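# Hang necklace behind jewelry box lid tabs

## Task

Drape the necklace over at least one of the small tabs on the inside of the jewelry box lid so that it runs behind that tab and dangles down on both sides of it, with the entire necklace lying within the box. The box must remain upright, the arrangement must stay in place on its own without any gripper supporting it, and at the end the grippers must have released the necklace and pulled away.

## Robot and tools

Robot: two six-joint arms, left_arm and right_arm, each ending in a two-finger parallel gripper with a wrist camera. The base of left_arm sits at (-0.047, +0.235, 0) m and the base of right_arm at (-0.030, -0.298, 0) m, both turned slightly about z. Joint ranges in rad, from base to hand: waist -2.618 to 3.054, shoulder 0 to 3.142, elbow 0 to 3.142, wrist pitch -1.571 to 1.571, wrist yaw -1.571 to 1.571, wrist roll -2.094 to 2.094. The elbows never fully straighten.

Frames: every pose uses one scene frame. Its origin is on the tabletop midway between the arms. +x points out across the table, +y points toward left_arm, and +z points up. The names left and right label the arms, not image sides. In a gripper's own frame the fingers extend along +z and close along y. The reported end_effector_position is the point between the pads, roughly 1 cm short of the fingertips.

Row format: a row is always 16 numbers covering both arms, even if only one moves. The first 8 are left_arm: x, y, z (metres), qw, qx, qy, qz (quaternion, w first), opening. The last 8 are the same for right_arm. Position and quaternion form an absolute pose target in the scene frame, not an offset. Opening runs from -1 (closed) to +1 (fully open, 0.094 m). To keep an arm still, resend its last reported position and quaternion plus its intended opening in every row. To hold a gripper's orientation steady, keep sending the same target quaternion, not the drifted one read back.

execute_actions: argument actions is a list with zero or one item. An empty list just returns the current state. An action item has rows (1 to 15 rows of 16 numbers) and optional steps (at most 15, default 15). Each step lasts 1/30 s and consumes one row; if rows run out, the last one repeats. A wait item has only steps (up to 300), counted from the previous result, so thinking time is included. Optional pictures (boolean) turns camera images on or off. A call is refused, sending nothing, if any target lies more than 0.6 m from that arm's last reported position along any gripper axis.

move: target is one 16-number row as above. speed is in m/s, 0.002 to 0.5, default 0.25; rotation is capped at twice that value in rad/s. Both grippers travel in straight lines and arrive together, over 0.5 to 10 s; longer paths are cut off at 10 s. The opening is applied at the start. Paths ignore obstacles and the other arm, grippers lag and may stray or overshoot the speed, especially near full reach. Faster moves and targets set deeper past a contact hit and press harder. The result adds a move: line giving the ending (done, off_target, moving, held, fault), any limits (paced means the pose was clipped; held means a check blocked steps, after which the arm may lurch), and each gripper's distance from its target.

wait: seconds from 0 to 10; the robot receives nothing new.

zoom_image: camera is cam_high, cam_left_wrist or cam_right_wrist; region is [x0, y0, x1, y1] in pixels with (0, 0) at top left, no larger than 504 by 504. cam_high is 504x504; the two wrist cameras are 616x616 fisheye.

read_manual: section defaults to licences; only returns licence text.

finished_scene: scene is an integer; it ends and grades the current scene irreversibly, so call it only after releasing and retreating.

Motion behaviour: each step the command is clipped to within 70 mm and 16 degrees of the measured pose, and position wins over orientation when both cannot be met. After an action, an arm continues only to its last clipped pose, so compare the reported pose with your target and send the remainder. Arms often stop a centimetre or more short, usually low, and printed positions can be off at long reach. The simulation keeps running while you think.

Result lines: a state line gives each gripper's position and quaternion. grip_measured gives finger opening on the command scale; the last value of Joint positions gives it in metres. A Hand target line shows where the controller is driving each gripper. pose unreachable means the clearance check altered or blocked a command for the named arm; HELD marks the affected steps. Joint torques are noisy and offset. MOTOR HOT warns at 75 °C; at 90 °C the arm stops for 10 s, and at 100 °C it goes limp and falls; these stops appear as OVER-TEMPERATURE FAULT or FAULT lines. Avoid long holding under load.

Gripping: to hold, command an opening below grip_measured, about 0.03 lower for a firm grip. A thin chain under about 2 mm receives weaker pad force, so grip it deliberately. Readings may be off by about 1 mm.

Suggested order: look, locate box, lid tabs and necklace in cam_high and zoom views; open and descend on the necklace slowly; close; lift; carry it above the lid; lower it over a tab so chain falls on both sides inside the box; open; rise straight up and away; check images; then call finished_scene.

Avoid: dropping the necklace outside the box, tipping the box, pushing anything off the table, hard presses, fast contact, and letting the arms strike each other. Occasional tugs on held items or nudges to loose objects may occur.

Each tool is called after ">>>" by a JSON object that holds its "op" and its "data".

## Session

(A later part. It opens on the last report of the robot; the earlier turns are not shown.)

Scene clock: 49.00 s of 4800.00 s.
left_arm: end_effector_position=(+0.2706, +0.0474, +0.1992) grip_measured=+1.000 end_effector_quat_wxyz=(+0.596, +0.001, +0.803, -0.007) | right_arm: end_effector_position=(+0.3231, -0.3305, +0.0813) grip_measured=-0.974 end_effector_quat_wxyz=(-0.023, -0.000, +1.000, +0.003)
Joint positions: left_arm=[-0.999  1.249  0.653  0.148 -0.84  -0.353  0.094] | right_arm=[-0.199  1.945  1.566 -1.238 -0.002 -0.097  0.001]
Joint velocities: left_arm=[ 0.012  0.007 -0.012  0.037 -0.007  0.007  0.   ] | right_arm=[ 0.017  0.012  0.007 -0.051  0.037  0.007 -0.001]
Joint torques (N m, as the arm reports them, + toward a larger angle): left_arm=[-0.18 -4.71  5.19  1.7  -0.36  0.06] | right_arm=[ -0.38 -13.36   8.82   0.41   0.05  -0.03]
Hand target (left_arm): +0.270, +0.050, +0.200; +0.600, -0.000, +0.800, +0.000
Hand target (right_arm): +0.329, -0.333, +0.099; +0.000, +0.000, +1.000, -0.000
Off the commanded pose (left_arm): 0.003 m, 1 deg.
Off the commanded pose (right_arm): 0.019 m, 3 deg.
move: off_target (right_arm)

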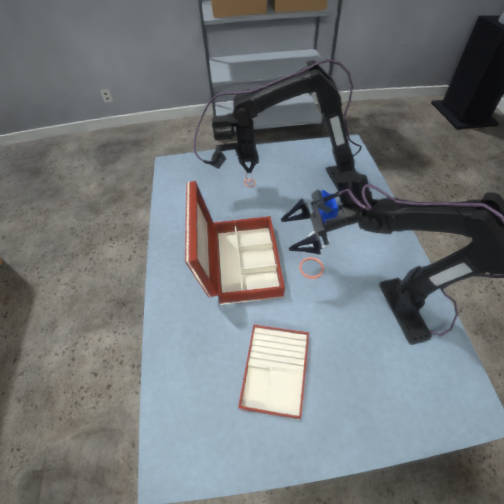

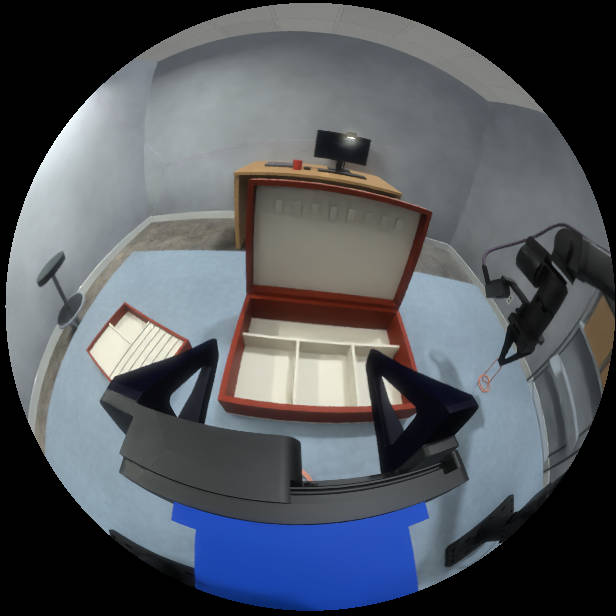

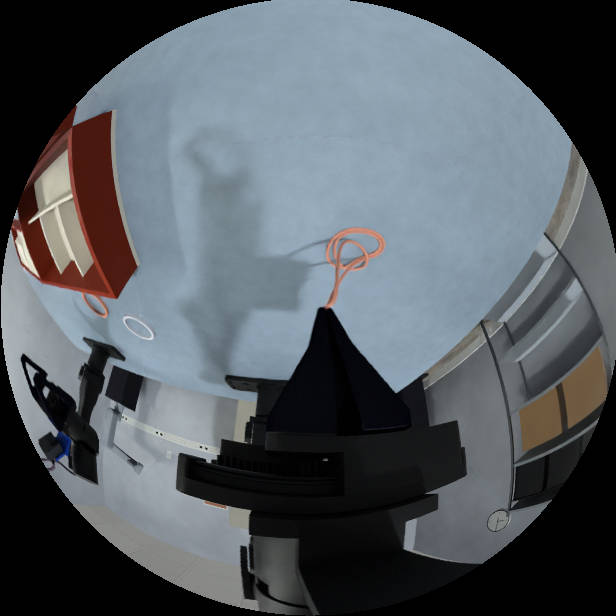

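>>> {"op": "move", "data": {"target": [0.22,0.15,0.22,0.6,0.1,0.8,-0.1,1, 0.28,-0.2,0.30,0.406,0.579,0.579,0.406,-1], "speed": 0.1}}

Scene clock: 68.53 s of 4800.00 s.
left_arm: end_effector_position=(+0.2215, +0.1509, +0.2202) grip_measured=+1.000 end_effector_quat_wxyz=(+0.593, +0.095, +0.793, -0.097) | right_arm: end_effector_position=(+0.2846, -0.1995, +0.2896) grip_measured=-0.974 end_effector_quat_wxyz=(+0.407, +0.576, +0.595, +0.385)
Joint positions: left_arm=[-0.438  0.534  0.437 -0.184 -0.059 -0.06   0.094] | right_arm=[ 0.482  0.963  0.927 -0.414  0.547  1.773  0.001]
Joint velocities: left_arm=[-0.002  0.012 -0.007 -0.037  0.007  0.051  0.   ] | right_arm=[-0.012 -0.007  0.022 -0.007  0.007  0.007  0.   ]
Joint torques (N m, as the arm reports them, + toward a larger angle): left_arm=[ 0.62 -1.34  5.71  1.83  0.06  0.08] | right_arm=[ 0.72 -2.85  7.35  2.41  0.26 -0.04]
Hand target (left_arm): +0.219, +0.152, +0.221; +0.597, +0.100, +0.790, -0.098
Hand target (right_arm): +0.284, -0.199, +0.298; +0.415, +0.573, +0.585, +0.397
Off the commanded pose (left_arm): 0.002 m, 1 deg.
Off the commanded pose (right_arm): 0.011 m, 3 deg.
After step 90, 6.40 s passed at rest.
move: off_target (right_arm)

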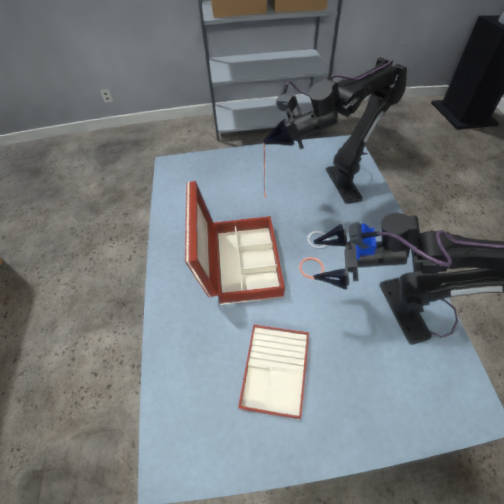

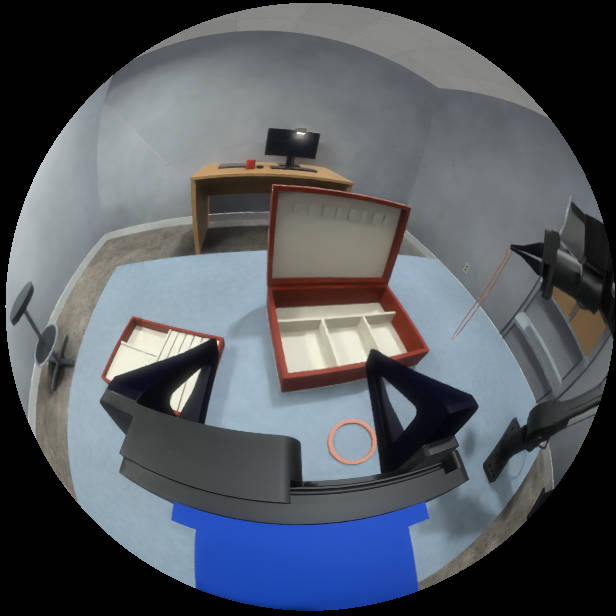

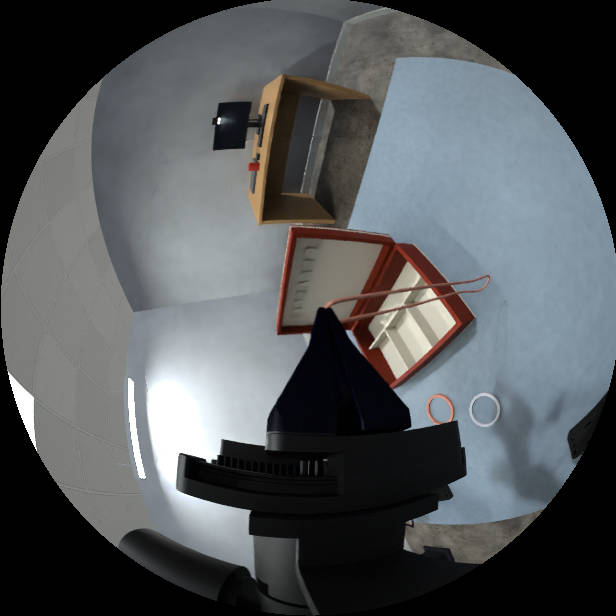

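>>> {"op": "move", "data": {"target": [0.22,0.15,0.22,0.6,0.1,0.8,-0.1,1, 0.37,-0.06,0.31,0.406,0.579,0.579,0.406,-1], "speed": 0.1}}

Scene clock: 72.90 s of 4800.00 s.
left_arm: end_effector_position=(+0.2214, +0.1508, +0.2201) grip_measured=+1.000 end_effector_quat_wxyz=(+0.593, +0.096, +0.793, -0.098) | right_arm: end_effector_position=(+0.3661, -0.0633, +0.2882) grip_measured=-0.974 end_effector_quat_wxyz=(+0.402, +0.578, +0.596, +0.387)
Joint positions: left_arm=[-0.438  0.534  0.437 -0.184 -0.058 -0.06   0.094] | right_arm=[ 0.688  1.559  1.353 -0.322  0.721  1.904  0.001]
Joint velocities: left_arm=[ 0.007  0.007 -0.012 -0.007  0.095 -0.007  0.   ] | right_arm=[ 0.012  0.002  0.002  0.066  0.007 -0.037 -0.   ]
Joint torques (N m, as the arm reports them, + toward a larger angle): left_arm=[-0.06 -0.3   5.84  1.87  0.02  0.02] | right_arm=[ 0.6  -7.85 10.35  2.17  0.3  -0.03]
Hand target (left_arm): +0.220, +0.150, +0.220; +0.594, +0.099, +0.792, -0.099
Hand target (right_arm): +0.368, -0.060, +0.308; +0.408, +0.578, +0.579, +0.406
Off the commanded pose (left_arm): 0.002 m, 0 deg.
Off the commanded pose (right_arm): 0.022 m, 3 deg.
move: off_target (right_arm)

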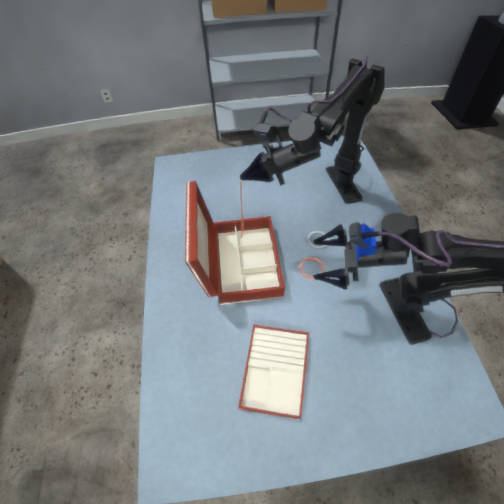

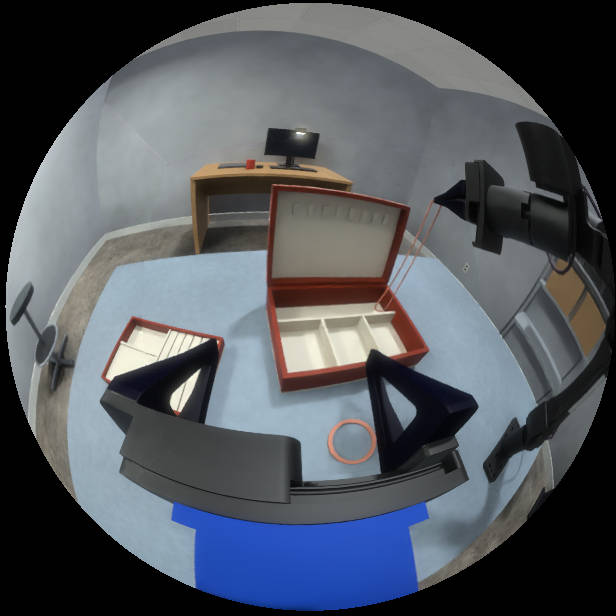

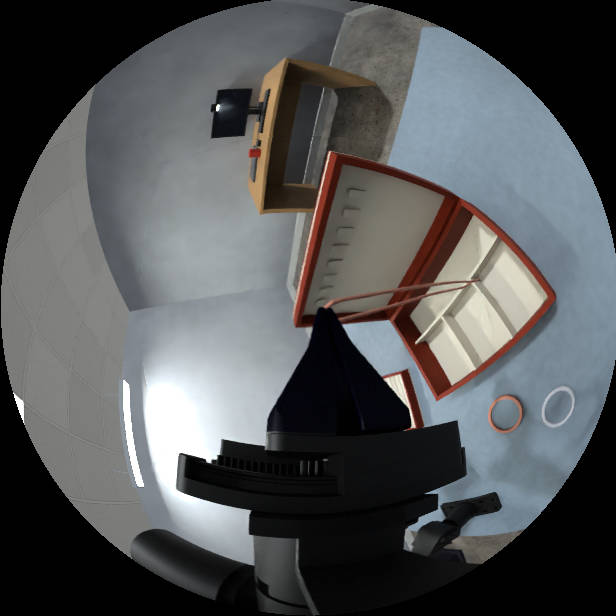

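>>> {"op": "move", "data": {"target": [0.22,0.15,0.22,0.6,0.1,0.8,-0.1,1, 0.44,-0.03,0.27,0.406,0.579,0.579,0.406,-1], "speed": 0.06}}

Scene clock: 79.43 s of 4800.00 s.
left_arm: end_effector_position=(+0.2214, +0.1508, +0.2201) grip_measured=+1.000 end_effector_quat_wxyz=(+0.593, +0.096, +0.793, -0.098) | right_arm: end_effector_position=(+0.4312, -0.0308, +0.2470) grip_measured=-0.974 end_effector_quat_wxyz=(+0.398, +0.583, +0.595, +0.386)
Joint positions: left_arm=[-0.438  0.534  0.437 -0.184 -0.058 -0.06   0.094] | right_arm=[ 0.629  1.829  1.496 -0.18   0.668  1.882  0.001]
Joint velocities: left_arm=[-0.007 -0.002  0.002  0.022  0.051 -0.037  0.   ] | right_arm=[-0.002  0.007 -0.002  0.007  0.007 -0.081 -0.   ]
Joint torques (N m, as the arm reports them, + toward a larger angle): left_arm=[-0.07 -0.31  5.84  1.88  0.02  0.01] | right_arm=[ -0.6  -10.94  10.52   2.3    0.19  -0.15]
Hand target (left_arm): +0.220, +0.150, +0.220; +0.594, +0.099, +0.792, -0.099
Hand target (right_arm): +0.439, -0.031, +0.269; +0.406, +0.579, +0.579, +0.406
Off the commanded pose (left_arm): 0.002 m, 0 deg.
Off the commanded pose (right_arm): 0.025 m, 3 deg.
move: off_target (right_arm)

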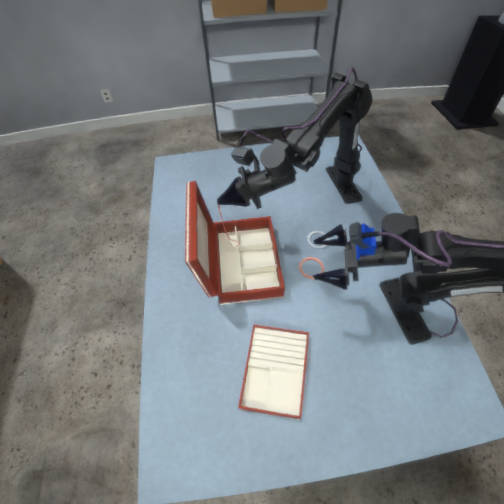

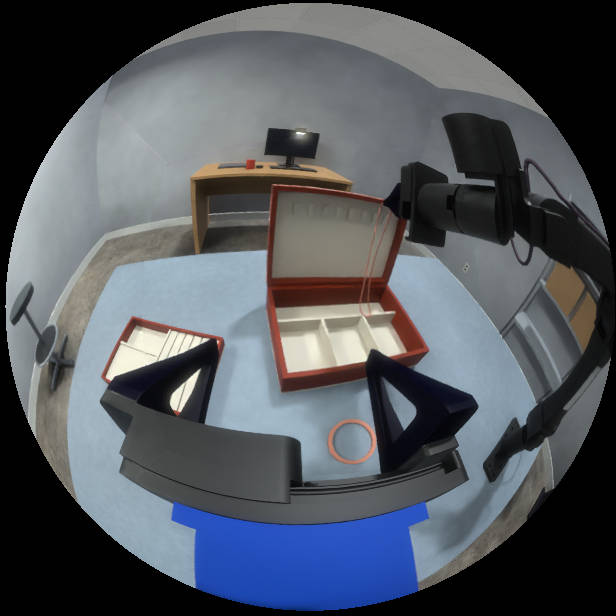

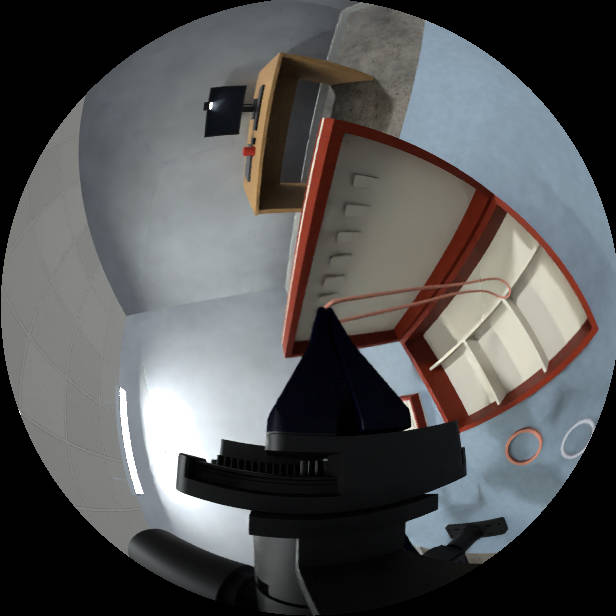

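>>> {"op": "move", "data": {"target": [0.22,0.15,0.22,0.6,0.1,0.8,-0.1,1, 0.468,-0.03,0.26,0.406,0.579,0.579,0.406,-1], "speed": 0.04}}

Scene clock: 84.17 s of 4800.00 s.
left_arm: end_effector_position=(+0.2214, +0.1508, +0.2201) grip_measured=+1.000 end_effector_quat_wxyz=(+0.593, +0.096, +0.793, -0.098) | right_arm: end_effector_position=(+0.4599, -0.0301, +0.2380) grip_measured=-0.974 end_effector_quat_wxyz=(+0.397, +0.583, +0.594, +0.386)
Joint positions: left_arm=[-0.438  0.534  0.437 -0.184 -0.058 -0.06   0.094] | right_arm=[ 0.585  1.916  1.57  -0.151  0.63   1.858  0.001]
Joint velocities: left_arm=[ 0.007  0.002 -0.017  0.007 -0.022 -0.022  0.   ] | right_arm=[-0.017 -0.002 -0.002  0.007 -0.022  0.037 -0.   ]
Joint torques (N m, as the arm reports them, + toward a larger angle): left_arm=[-0.07 -0.3   5.85  1.88  0.02  0.01] | right_arm=[ -0.64 -11.63  10.52   2.31   0.18  -0.13]
Hand target (left_arm): +0.220, +0.150, +0.220; +0.594, +0.099, +0.792, -0.099
Hand target (right_arm): +0.467, -0.030, +0.259; +0.406, +0.579, +0.579, +0.406
Off the commanded pose (left_arm): 0.002 m, 0 deg.
Off the commanded pose (right_arm): 0.023 m, 3 deg.
move: off_target (right_arm)

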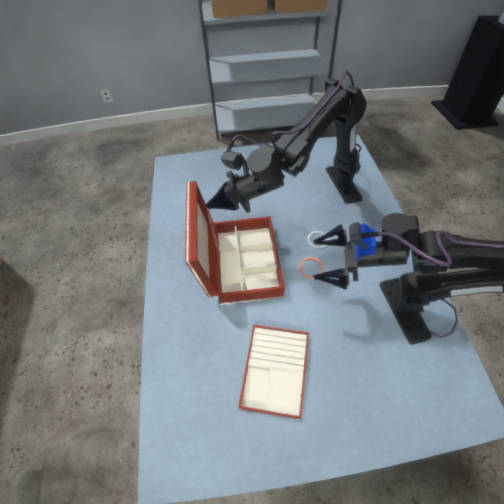

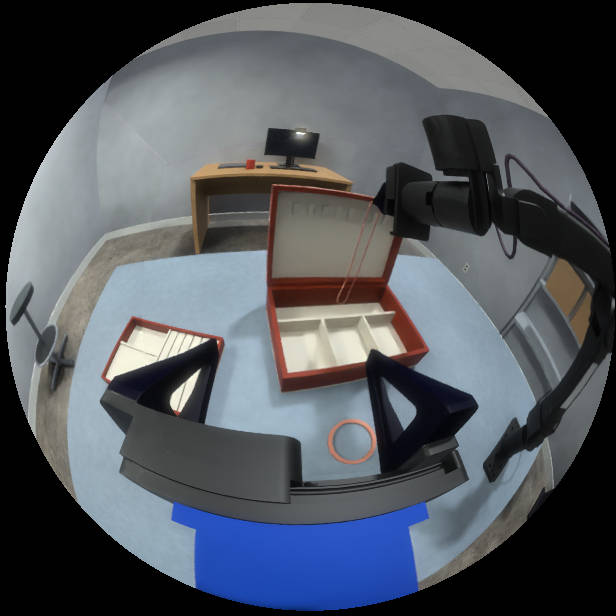

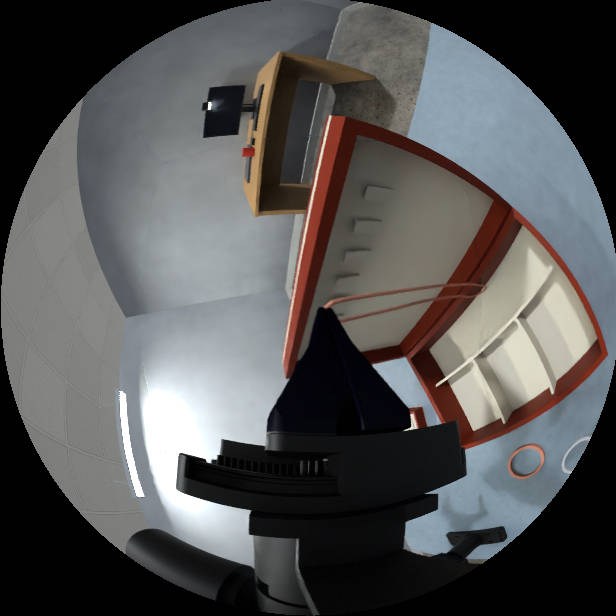

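>>> {"op": "move", "data": {"target": [0.22,0.15,0.22,0.6,0.1,0.8,-0.1,1, 0.488,-0.03,0.245,0.406,0.579,0.579,0.406,-1], "speed": 0.03}}

>>> {"op": "zoom_image", "data": {"camera": "cam_right_wrist", "region": [260, 160, 460, 360]}}

Scene clock: 89.40 s of 4800.00 s.
left_arm: end_effector_position=(+0.2214, +0.1508, +0.2201) grip_measured=+1.000 end_effector_quat_wxyz=(+0.593, +0.096, +0.793, -0.098) | right_arm: end_effector_position=(+0.4791, -0.0299, +0.2240) grip_measured=-0.974 end_effector_quat_wxyz=(+0.397, +0.584, +0.593, +0.387)
Joint positions: left_arm=[-0.438  0.534  0.437 -0.184 -0.058 -0.06   0.094] | right_arm=[ 0.557  1.98   1.6   -0.107  0.604  1.842  0.001]
Joint velocities: left_arm=[-0.007  0.007  0.002 -0.037 -0.037  0.022  0.   ] | right_arm=[-0.012  0.007 -0.007 -0.051 -0.066 -0.081 -0.   ]
Joint torques (N m, as the arm reports them, + toward a larger angle): left_arm=[-0.06 -0.3   5.85  1.87  0.02  0.01] | right_arm=[ -0.65 -12.24  10.42   2.33   0.18  -0.17]
Hand target (left_arm): +0.220, +0.150, +0.220; +0.594, +0.099, +0.792, -0.099
Hand target (right_arm): +0.487, -0.030, +0.245; +0.406, +0.579, +0.579, +0.406
Off the commanded pose (left_arm): 0.002 m, 0 deg.
Off the commanded pose (right_arm): 0.023 m, 3 deg.
move: off_target (right_arm)

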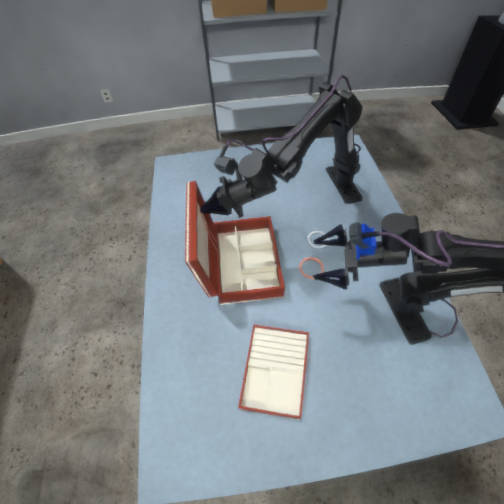

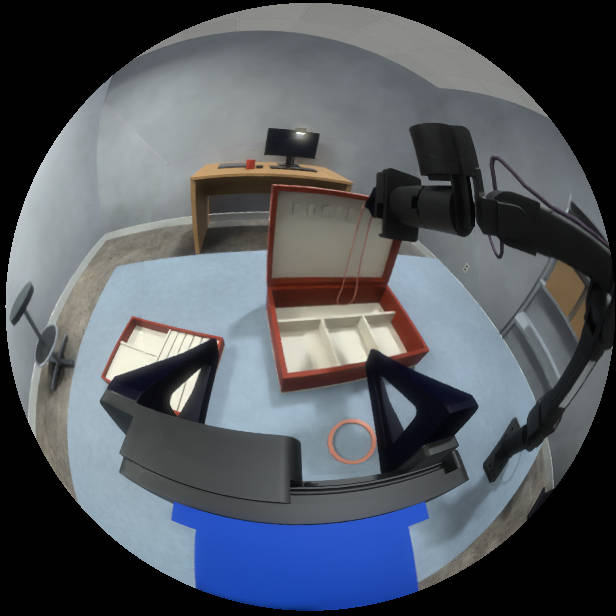

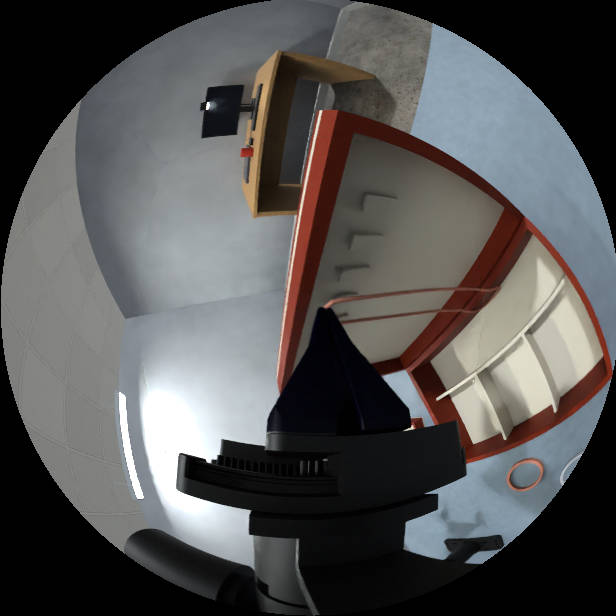

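Region (260, 160, 460, 360) of cam_right_wrist's 616x616 image, scaled by 2.520, with more detail than that image has.

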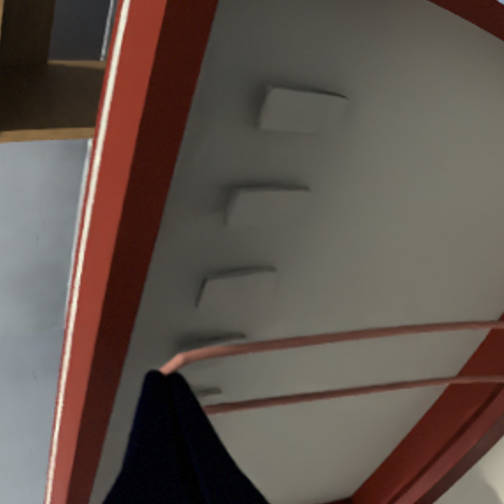

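>>> {"op": "move", "data": {"target": [0.22,0.15,0.22,0.6,0.1,0.8,-0.1,1, 0.5,-0.03,0.242,0.406,0.579,0.579,0.406,-1], "speed": 0.02}}

>>> {"op": "zoom_image", "data": {"camera": "cam_right_wrist", "region": [260, 160, 460, 360]}}

>>> {"op": "zoom_image", "data": {"camera": "cam_left_wrist", "region": [260, 170, 440, 320]}}

Scene clock: 93.87 s of 4800.00 s.
left_arm: end_effector_position=(+0.2214, +0.1508, +0.2201) grip_measured=+1.000 end_effector_quat_wxyz=(+0.593, +0.096, +0.793, -0.098) | right_arm: end_effector_position=(+0.4914, -0.0294, +0.2208) grip_measured=-0.974 end_effector_quat_wxyz=(+0.396, +0.584, +0.593, +0.387)
Joint positions: left_arm=[-0.438  0.534  0.437 -0.184 -0.058 -0.06   0.094] | right_arm=[ 0.541  2.021  1.644 -0.106  0.59   1.834  0.001]
Joint velocities: left_arm=[-0.022 -0.007  0.002  0.11   0.037  0.022  0.   ] | right_arm=[ 0.002 -0.007 -0.002  0.037 -0.066  0.022  0.   ]
Joint torques (N m, as the arm reports them, + toward a larger angle): left_arm=[-0.06 -0.31  5.84  1.88  0.02  0.01] | right_arm=[ -0.56 -12.97  10.51   2.35   0.16  -0.14]
Hand target (left_arm): +0.220, +0.150, +0.220; +0.594, +0.099, +0.792, -0.099
Hand target (right_arm): +0.499, -0.030, +0.242; +0.406, +0.579, +0.579, +0.406
Off the commanded pose (left_arm): 0.002 m, 0 deg.
Off the commanded pose (right_arm): 0.023 m, 3 deg.
move: off_target (right_arm)

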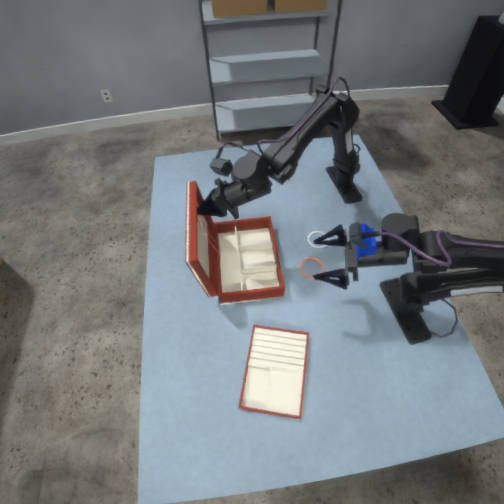

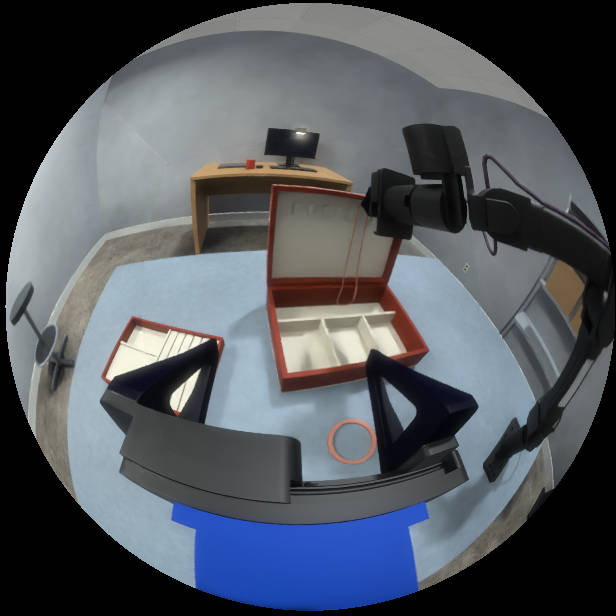

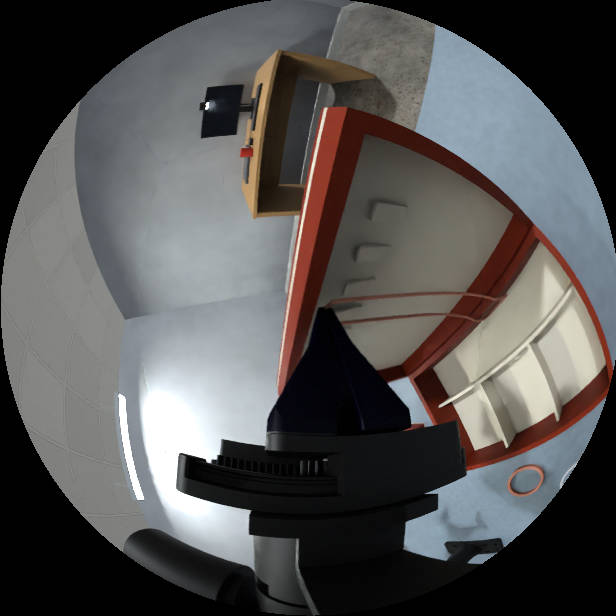

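Region (260, 160, 460, 360) of cam_right_wrist's 616x616 image, scaled by 2.520, with more detail than that image has.

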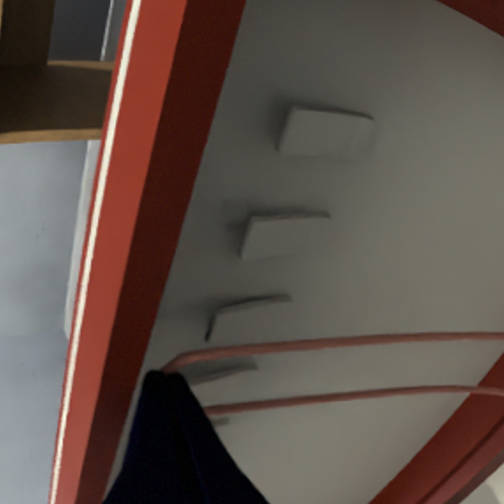

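Region (260, 170, 440, 320) of cam_left_wrist's 616x616 image, scaled by 2.800, with more detail than that image has.

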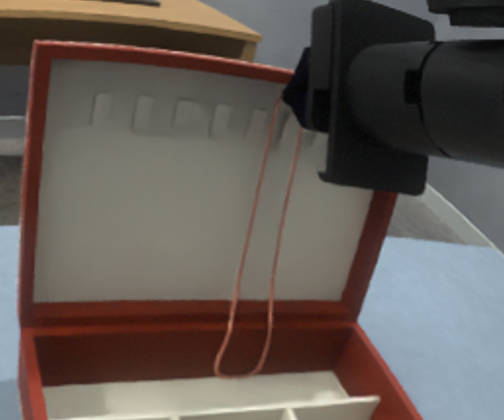

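>>> {"op": "move", "data": {"target": [0.22,0.15,0.22,0.6,0.1,0.8,-0.1,1, 0.509,-0.039,0.236,0.406,0.579,0.579,0.406,-1], "speed": 0.015}}

>>> {"op": "zoom_image", "data": {"camera": "cam_right_wrist", "region": [260, 160, 460, 360]}}

>>> {"op": "zoom_image", "data": {"camera": "cam_left_wrist", "region": [260, 170, 440, 320]}}

Scene clock: 100.10 s of 4800.00 s.
left_arm: end_effector_position=(+0.2214, +0.1508, +0.2201) grip_measured=+1.000 end_effector_quat_wxyz=(+0.593, +0.096, +0.793, -0.098) | right_arm: end_effector_position=(+0.5000, -0.0368, +0.2172) grip_measured=-0.974 end_effector_quat_wxyz=(+0.395, +0.584, +0.594, +0.388)
Joint positions: left_arm=[-0.438  0.534  0.437 -0.184 -0.058 -0.06   0.094] | right_arm=[ 0.515  2.031  1.644 -0.088  0.563  1.822  0.001]
Joint velocities: left_arm=[-0.007 -0.007 -0.002 -0.037  0.051  0.022  0.   ] | right_arm=[-0.012 -0.007  0.002  0.007 -0.037  0.007 -0.   ]
Joint torques (N m, as the arm reports them, + toward a larger angle): left_arm=[-0.06 -0.3   5.83  1.88  0.02  0.02] | right_arm=[ -0.86 -12.83   9.78   2.46   0.16  -0.16]
Hand target (left_arm): +0.220, +0.150, +0.220; +0.594, +0.099, +0.792, -0.099
Hand target (right_arm): +0.508, -0.039, +0.236; +0.406, +0.579, +0.579, +0.406
Off the commanded pose (left_arm): 0.002 m, 0 deg.
Off the commanded pose (right_arm): 0.021 m, 3 deg.
move: off_target (right_arm)

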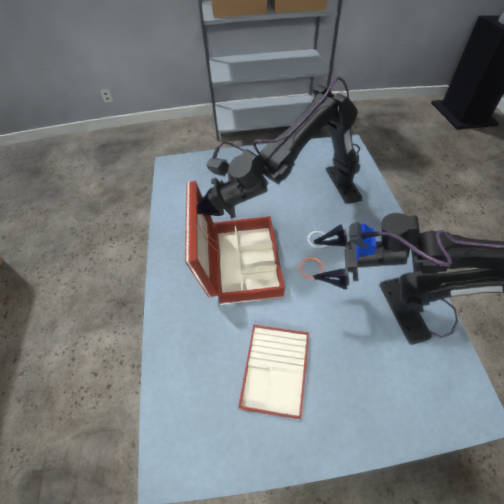

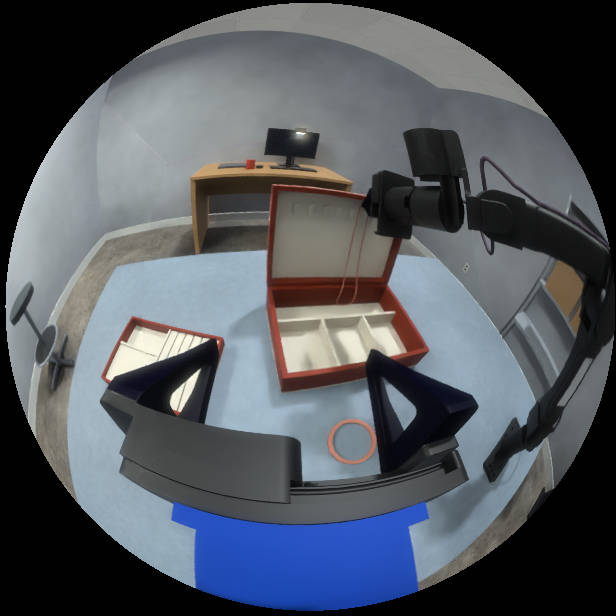

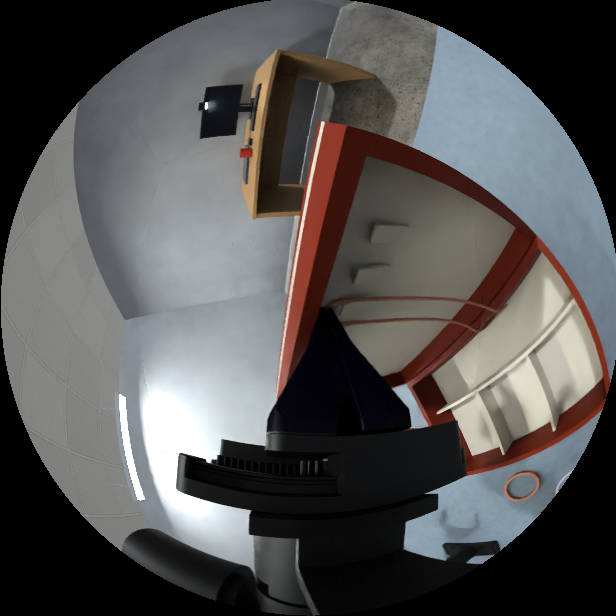

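Region (260, 160, 460, 360) of cam_right_wrist's 616x616 image, scaled by 2.520, with more detail than that image has.

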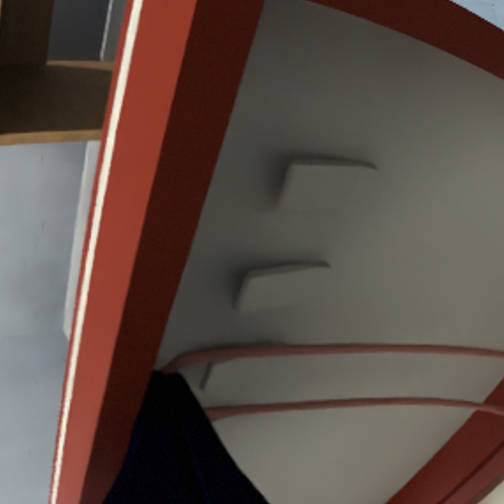

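Region (260, 170, 440, 320) of cam_left_wrist's 616x616 image, scaled by 2.800, with more detail than that image has.

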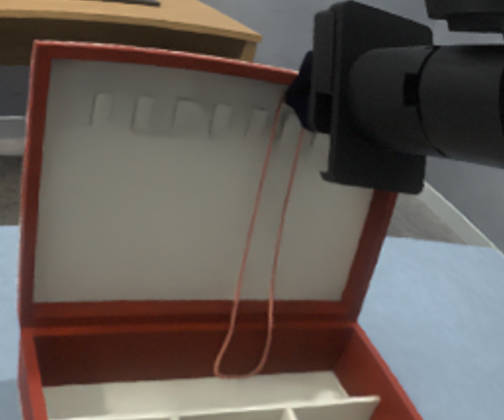

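>>> {"op": "move", "data": {"target": [0.22,0.15,0.22,0.6,0.1,0.8,-0.1,1, 0.516,-0.042,0.230,0.406,0.579,0.579,0.406,-1], "speed": 0.01}}

>>> {"op": "zoom_image", "data": {"camera": "cam_right_wrist", "region": [260, 160, 460, 360]}}

>>> {"op": "zoom_image", "data": {"camera": "cam_left_wrist", "region": [260, 170, 440, 320]}}

Scene clock: 106.60 s of 4800.00 s.
left_arm: end_effector_position=(+0.2214, +0.1508, +0.2201) grip_measured=+1.000 end_effector_quat_wxyz=(+0.593, +0.096, +0.793, -0.098) | right_arm: end_effector_position=(+0.5042, -0.0382, +0.2119) grip_measured=-0.974 end_effector_quat_wxyz=(+0.392, +0.582, +0.597, +0.388)
Joint positions: left_arm=[-0.438  0.534  0.437 -0.184 -0.058 -0.06   0.094] | right_arm=[ 0.505  2.043  1.644 -0.078  0.547  1.814  0.001]
Joint velocities: left_arm=[ 0.007 -0.007 -0.002 -0.022  0.066  0.022  0.   ] | right_arm=[-0.007  0.007 -0.012 -0.022  0.007 -0.051  0.   ]
Joint torques (N m, as the arm reports them, + toward a larger angle): left_arm=[-0.06 -0.32  5.84  1.87  0.02  0.01] | right_arm=[ -1.09 -12.38   9.84   2.56   0.22  -0.19]
Hand target (left_arm): +0.220, +0.150, +0.220; +0.594, +0.099, +0.792, -0.099
Hand target (right_arm): +0.515, -0.042, +0.230; +0.406, +0.579, +0.579, +0.406
Off the commanded pose (left_arm): 0.002 m, 0 deg.
Off the commanded pose (right_arm): 0.022 m, 3 deg.
move: off_target (right_arm)

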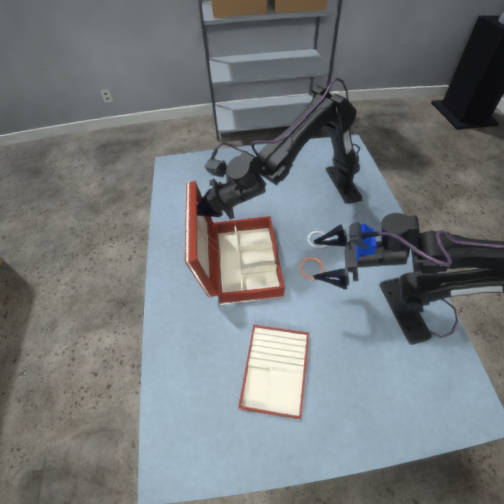

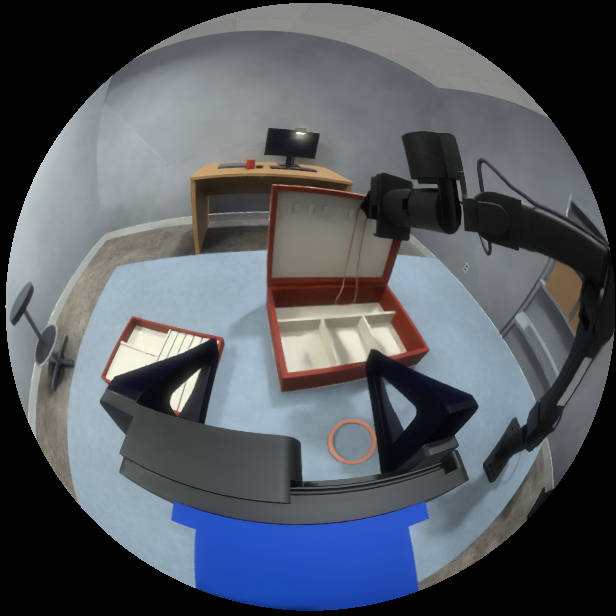

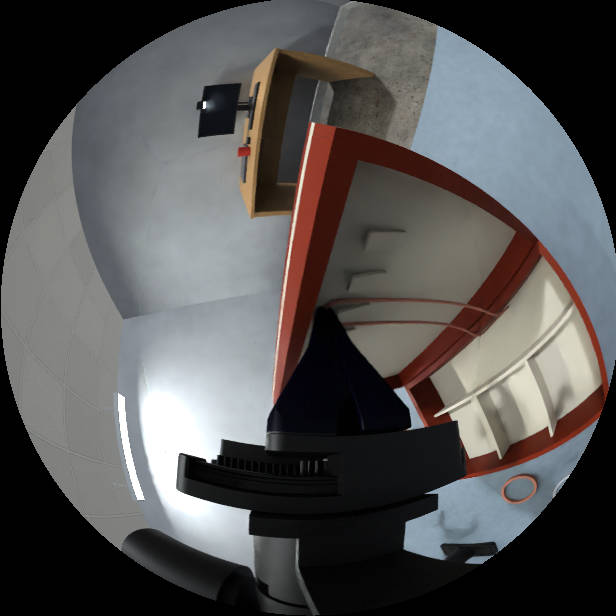

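Region (260, 160, 460, 360) of cam_right_wrist's 616x616 image, scaled by 2.520, with more detail than that image has.

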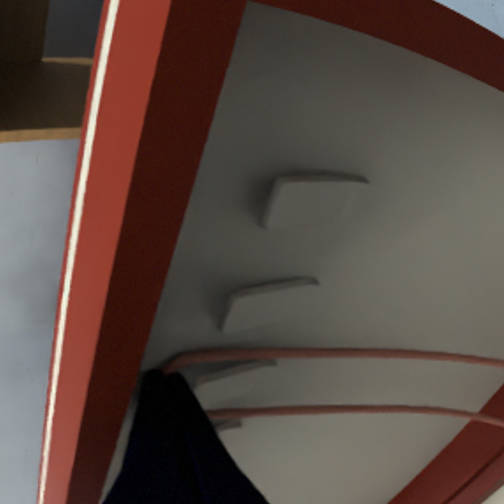

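Region (260, 170, 440, 320) of cam_left_wrist's 616x616 image, scaled by 2.800, with more detail than that image has.

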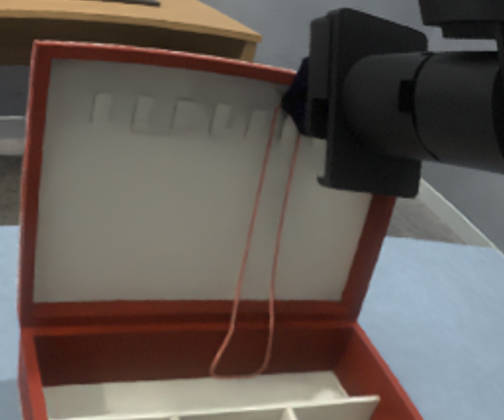

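>>> {"op": "move", "data": {"target": [0.22,0.15,0.22,0.6,0.1,0.8,-0.1,1, 0.511,-0.04,0.231,0.406,0.579,0.579,0.406,-0.88], "speed": 0.01}}

>>> {"op": "zoom_image", "data": {"camera": "cam_right_wrist", "region": [260, 160, 460, 360]}}

Scene clock: 112.30 s of 4800.00 s.
left_arm: end_effector_position=(+0.2214, +0.1508, +0.2201) grip_measured=+1.000 end_effector_quat_wxyz=(+0.593, +0.096, +0.793, -0.098) | right_arm: end_effector_position=(+0.5041, -0.0380, +0.2118) grip_measured=-0.882 end_effector_quat_wxyz=(+0.391, +0.583, +0.597, +0.388)
Joint positions: left_arm=[-0.438  0.534  0.437 -0.184 -0.058 -0.06   0.094] | right_arm=[ 0.505  2.043  1.644 -0.078  0.545  1.816  0.006]
Joint velocities: left_arm=[-0.012 -0.002 -0.007 -0.007 -0.066 -0.051  0.   ] | right_arm=[ 0.017  0.012 -0.012 -0.051  0.022  0.066  0.   ]
Joint torques (N m, as the arm reports them, + toward a larger angle): left_arm=[-0.06 -0.31  5.85  1.87  0.02  0.02] | right_arm=[ -0.31 -13.32   9.08   2.51   0.28  -0.13]
Hand target (left_arm): +0.220, +0.150, +0.220; +0.594, +0.099, +0.792, -0.099
Hand target (right_arm): +0.510, -0.040, +0.231; +0.406, +0.579, +0.579, +0.405
Off the commanded pose (left_arm): 0.002 m, 0 deg.
Off the commanded pose (right_arm): 0.021 m, 3 deg.
move: off_target (right_arm)

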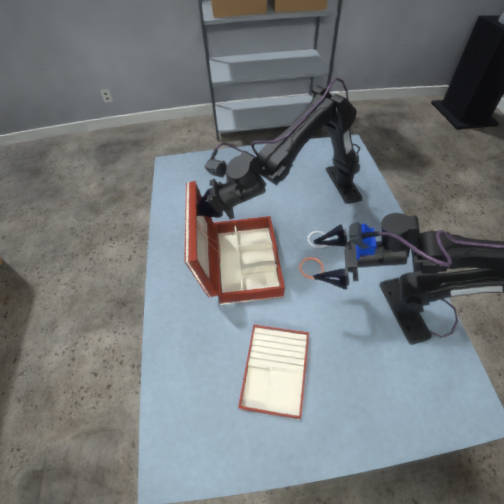

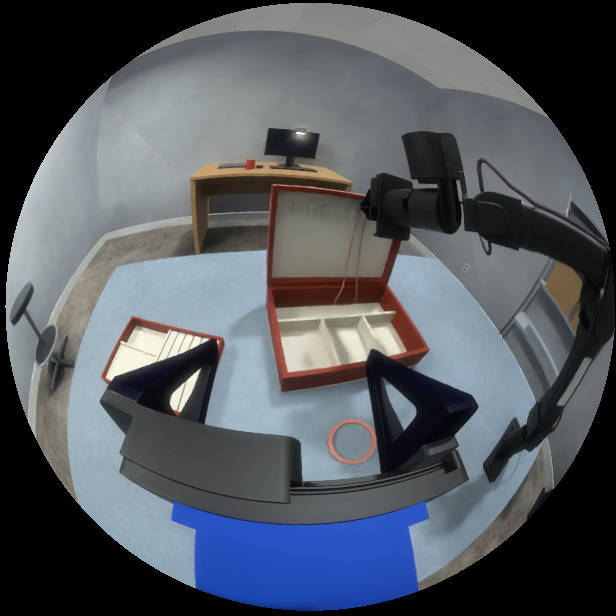

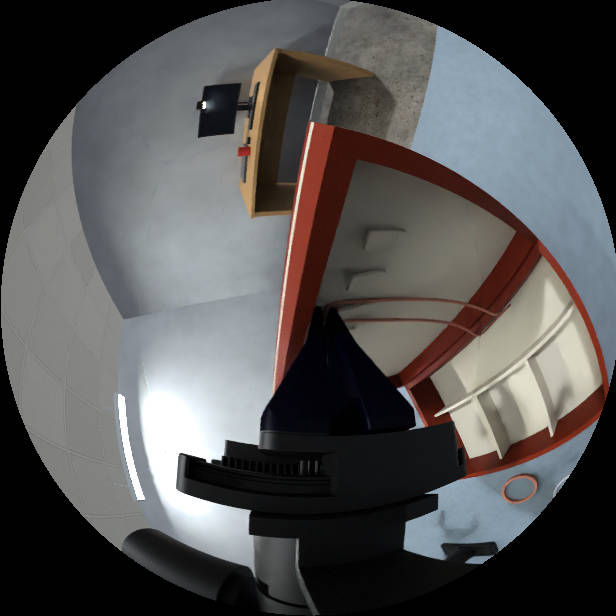

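Region (260, 160, 460, 360) of cam_right_wrist's 616x616 image, scaled by 2.520, with more detail than that image has.

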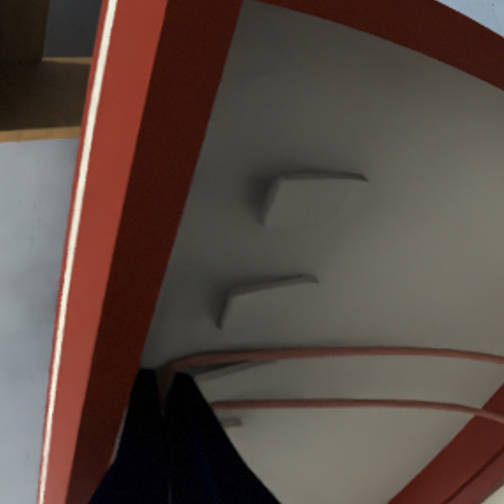

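>>> {"op": "move", "data": {"target": [0.22,0.15,0.22,0.6,0.1,0.8,-0.1,1, 0.499,-0.04,0.229,0.406,0.579,0.579,0.406,-0.88], "speed": 0.01}}

>>> {"op": "zoom_image", "data": {"camera": "cam_right_wrist", "region": [260, 160, 460, 360]}}

Scene clock: 117.60 s of 4800.00 s.
left_arm: end_effector_position=(+0.2214, +0.1508, +0.2201) grip_measured=+1.000 end_effector_quat_wxyz=(+0.593, +0.096, +0.793, -0.098) | right_arm: end_effector_position=(+0.5028, -0.0380, +0.2118) grip_measured=-0.882 end_effector_quat_wxyz=(+0.397, +0.583, +0.589, +0.394)
Joint positions: left_arm=[-0.438  0.534  0.437 -0.184 -0.058 -0.06   0.094] | right_arm=[ 0.51   2.037  1.618 -0.039  0.56   1.818  0.006]
Joint velocities: left_arm=[-0.017  0.007  0.007  0.022 -0.051 -0.081  0.   ] | right_arm=[-0.007  0.002 -0.007  0.007 -0.066  0.037  0.   ]
Joint torques (N m, as the arm reports them, + toward a larger angle): left_arm=[-0.06 -0.31  5.83  1.88  0.02  0.01] | right_arm=[  0.39 -16.13   6.64   2.34   0.28  -0.08]
Hand target (left_arm): +0.220, +0.150, +0.220; +0.594, +0.099, +0.792, -0.099
Hand target (right_arm): +0.499, -0.040, +0.229; +0.406, +0.579, +0.579, +0.406
Off the commanded pose (left_arm): 0.002 m, 0 deg.
Off the commanded pose (right_arm): 0.018 m, 2 deg.
move: off_target (right_arm)

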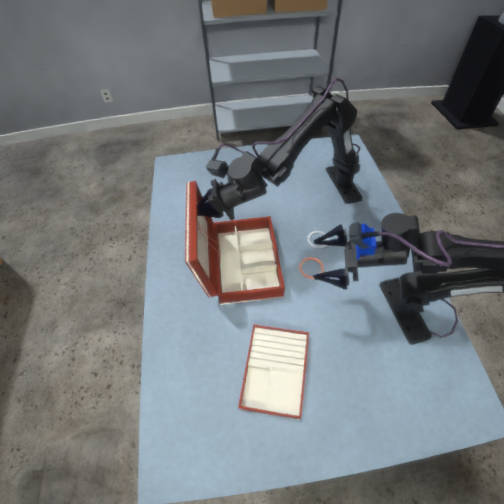

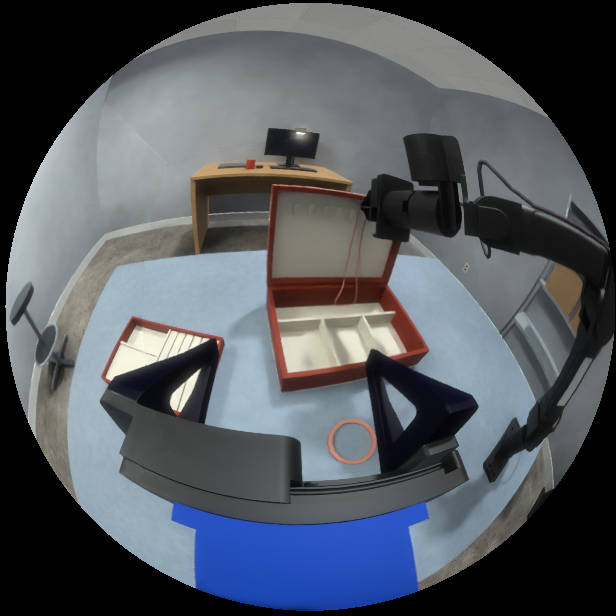

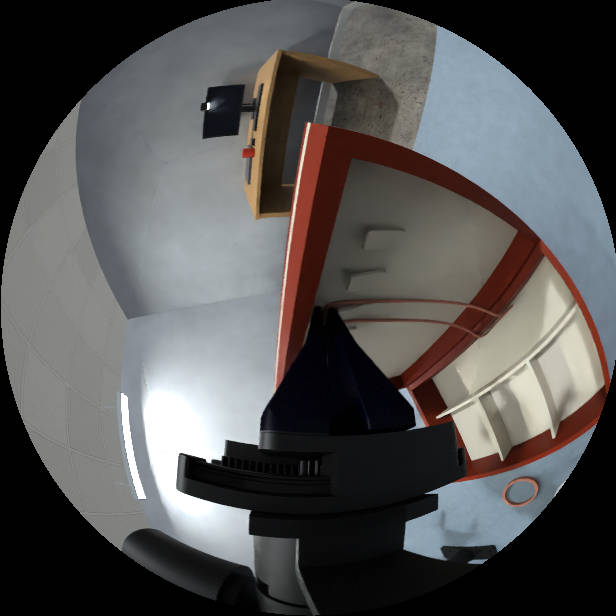

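Region (260, 160, 460, 360) of cam_right_wrist's 616x616 image, scaled by 2.520, with more detail than that image has.

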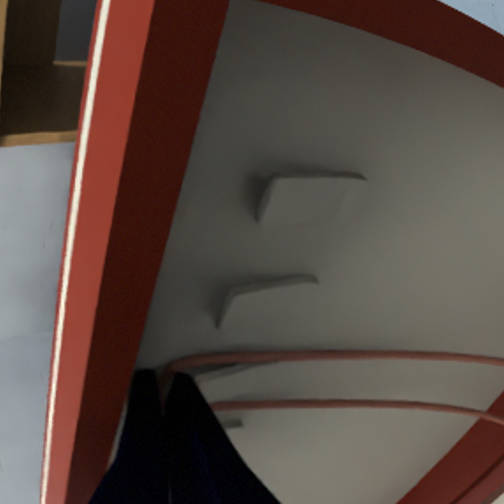

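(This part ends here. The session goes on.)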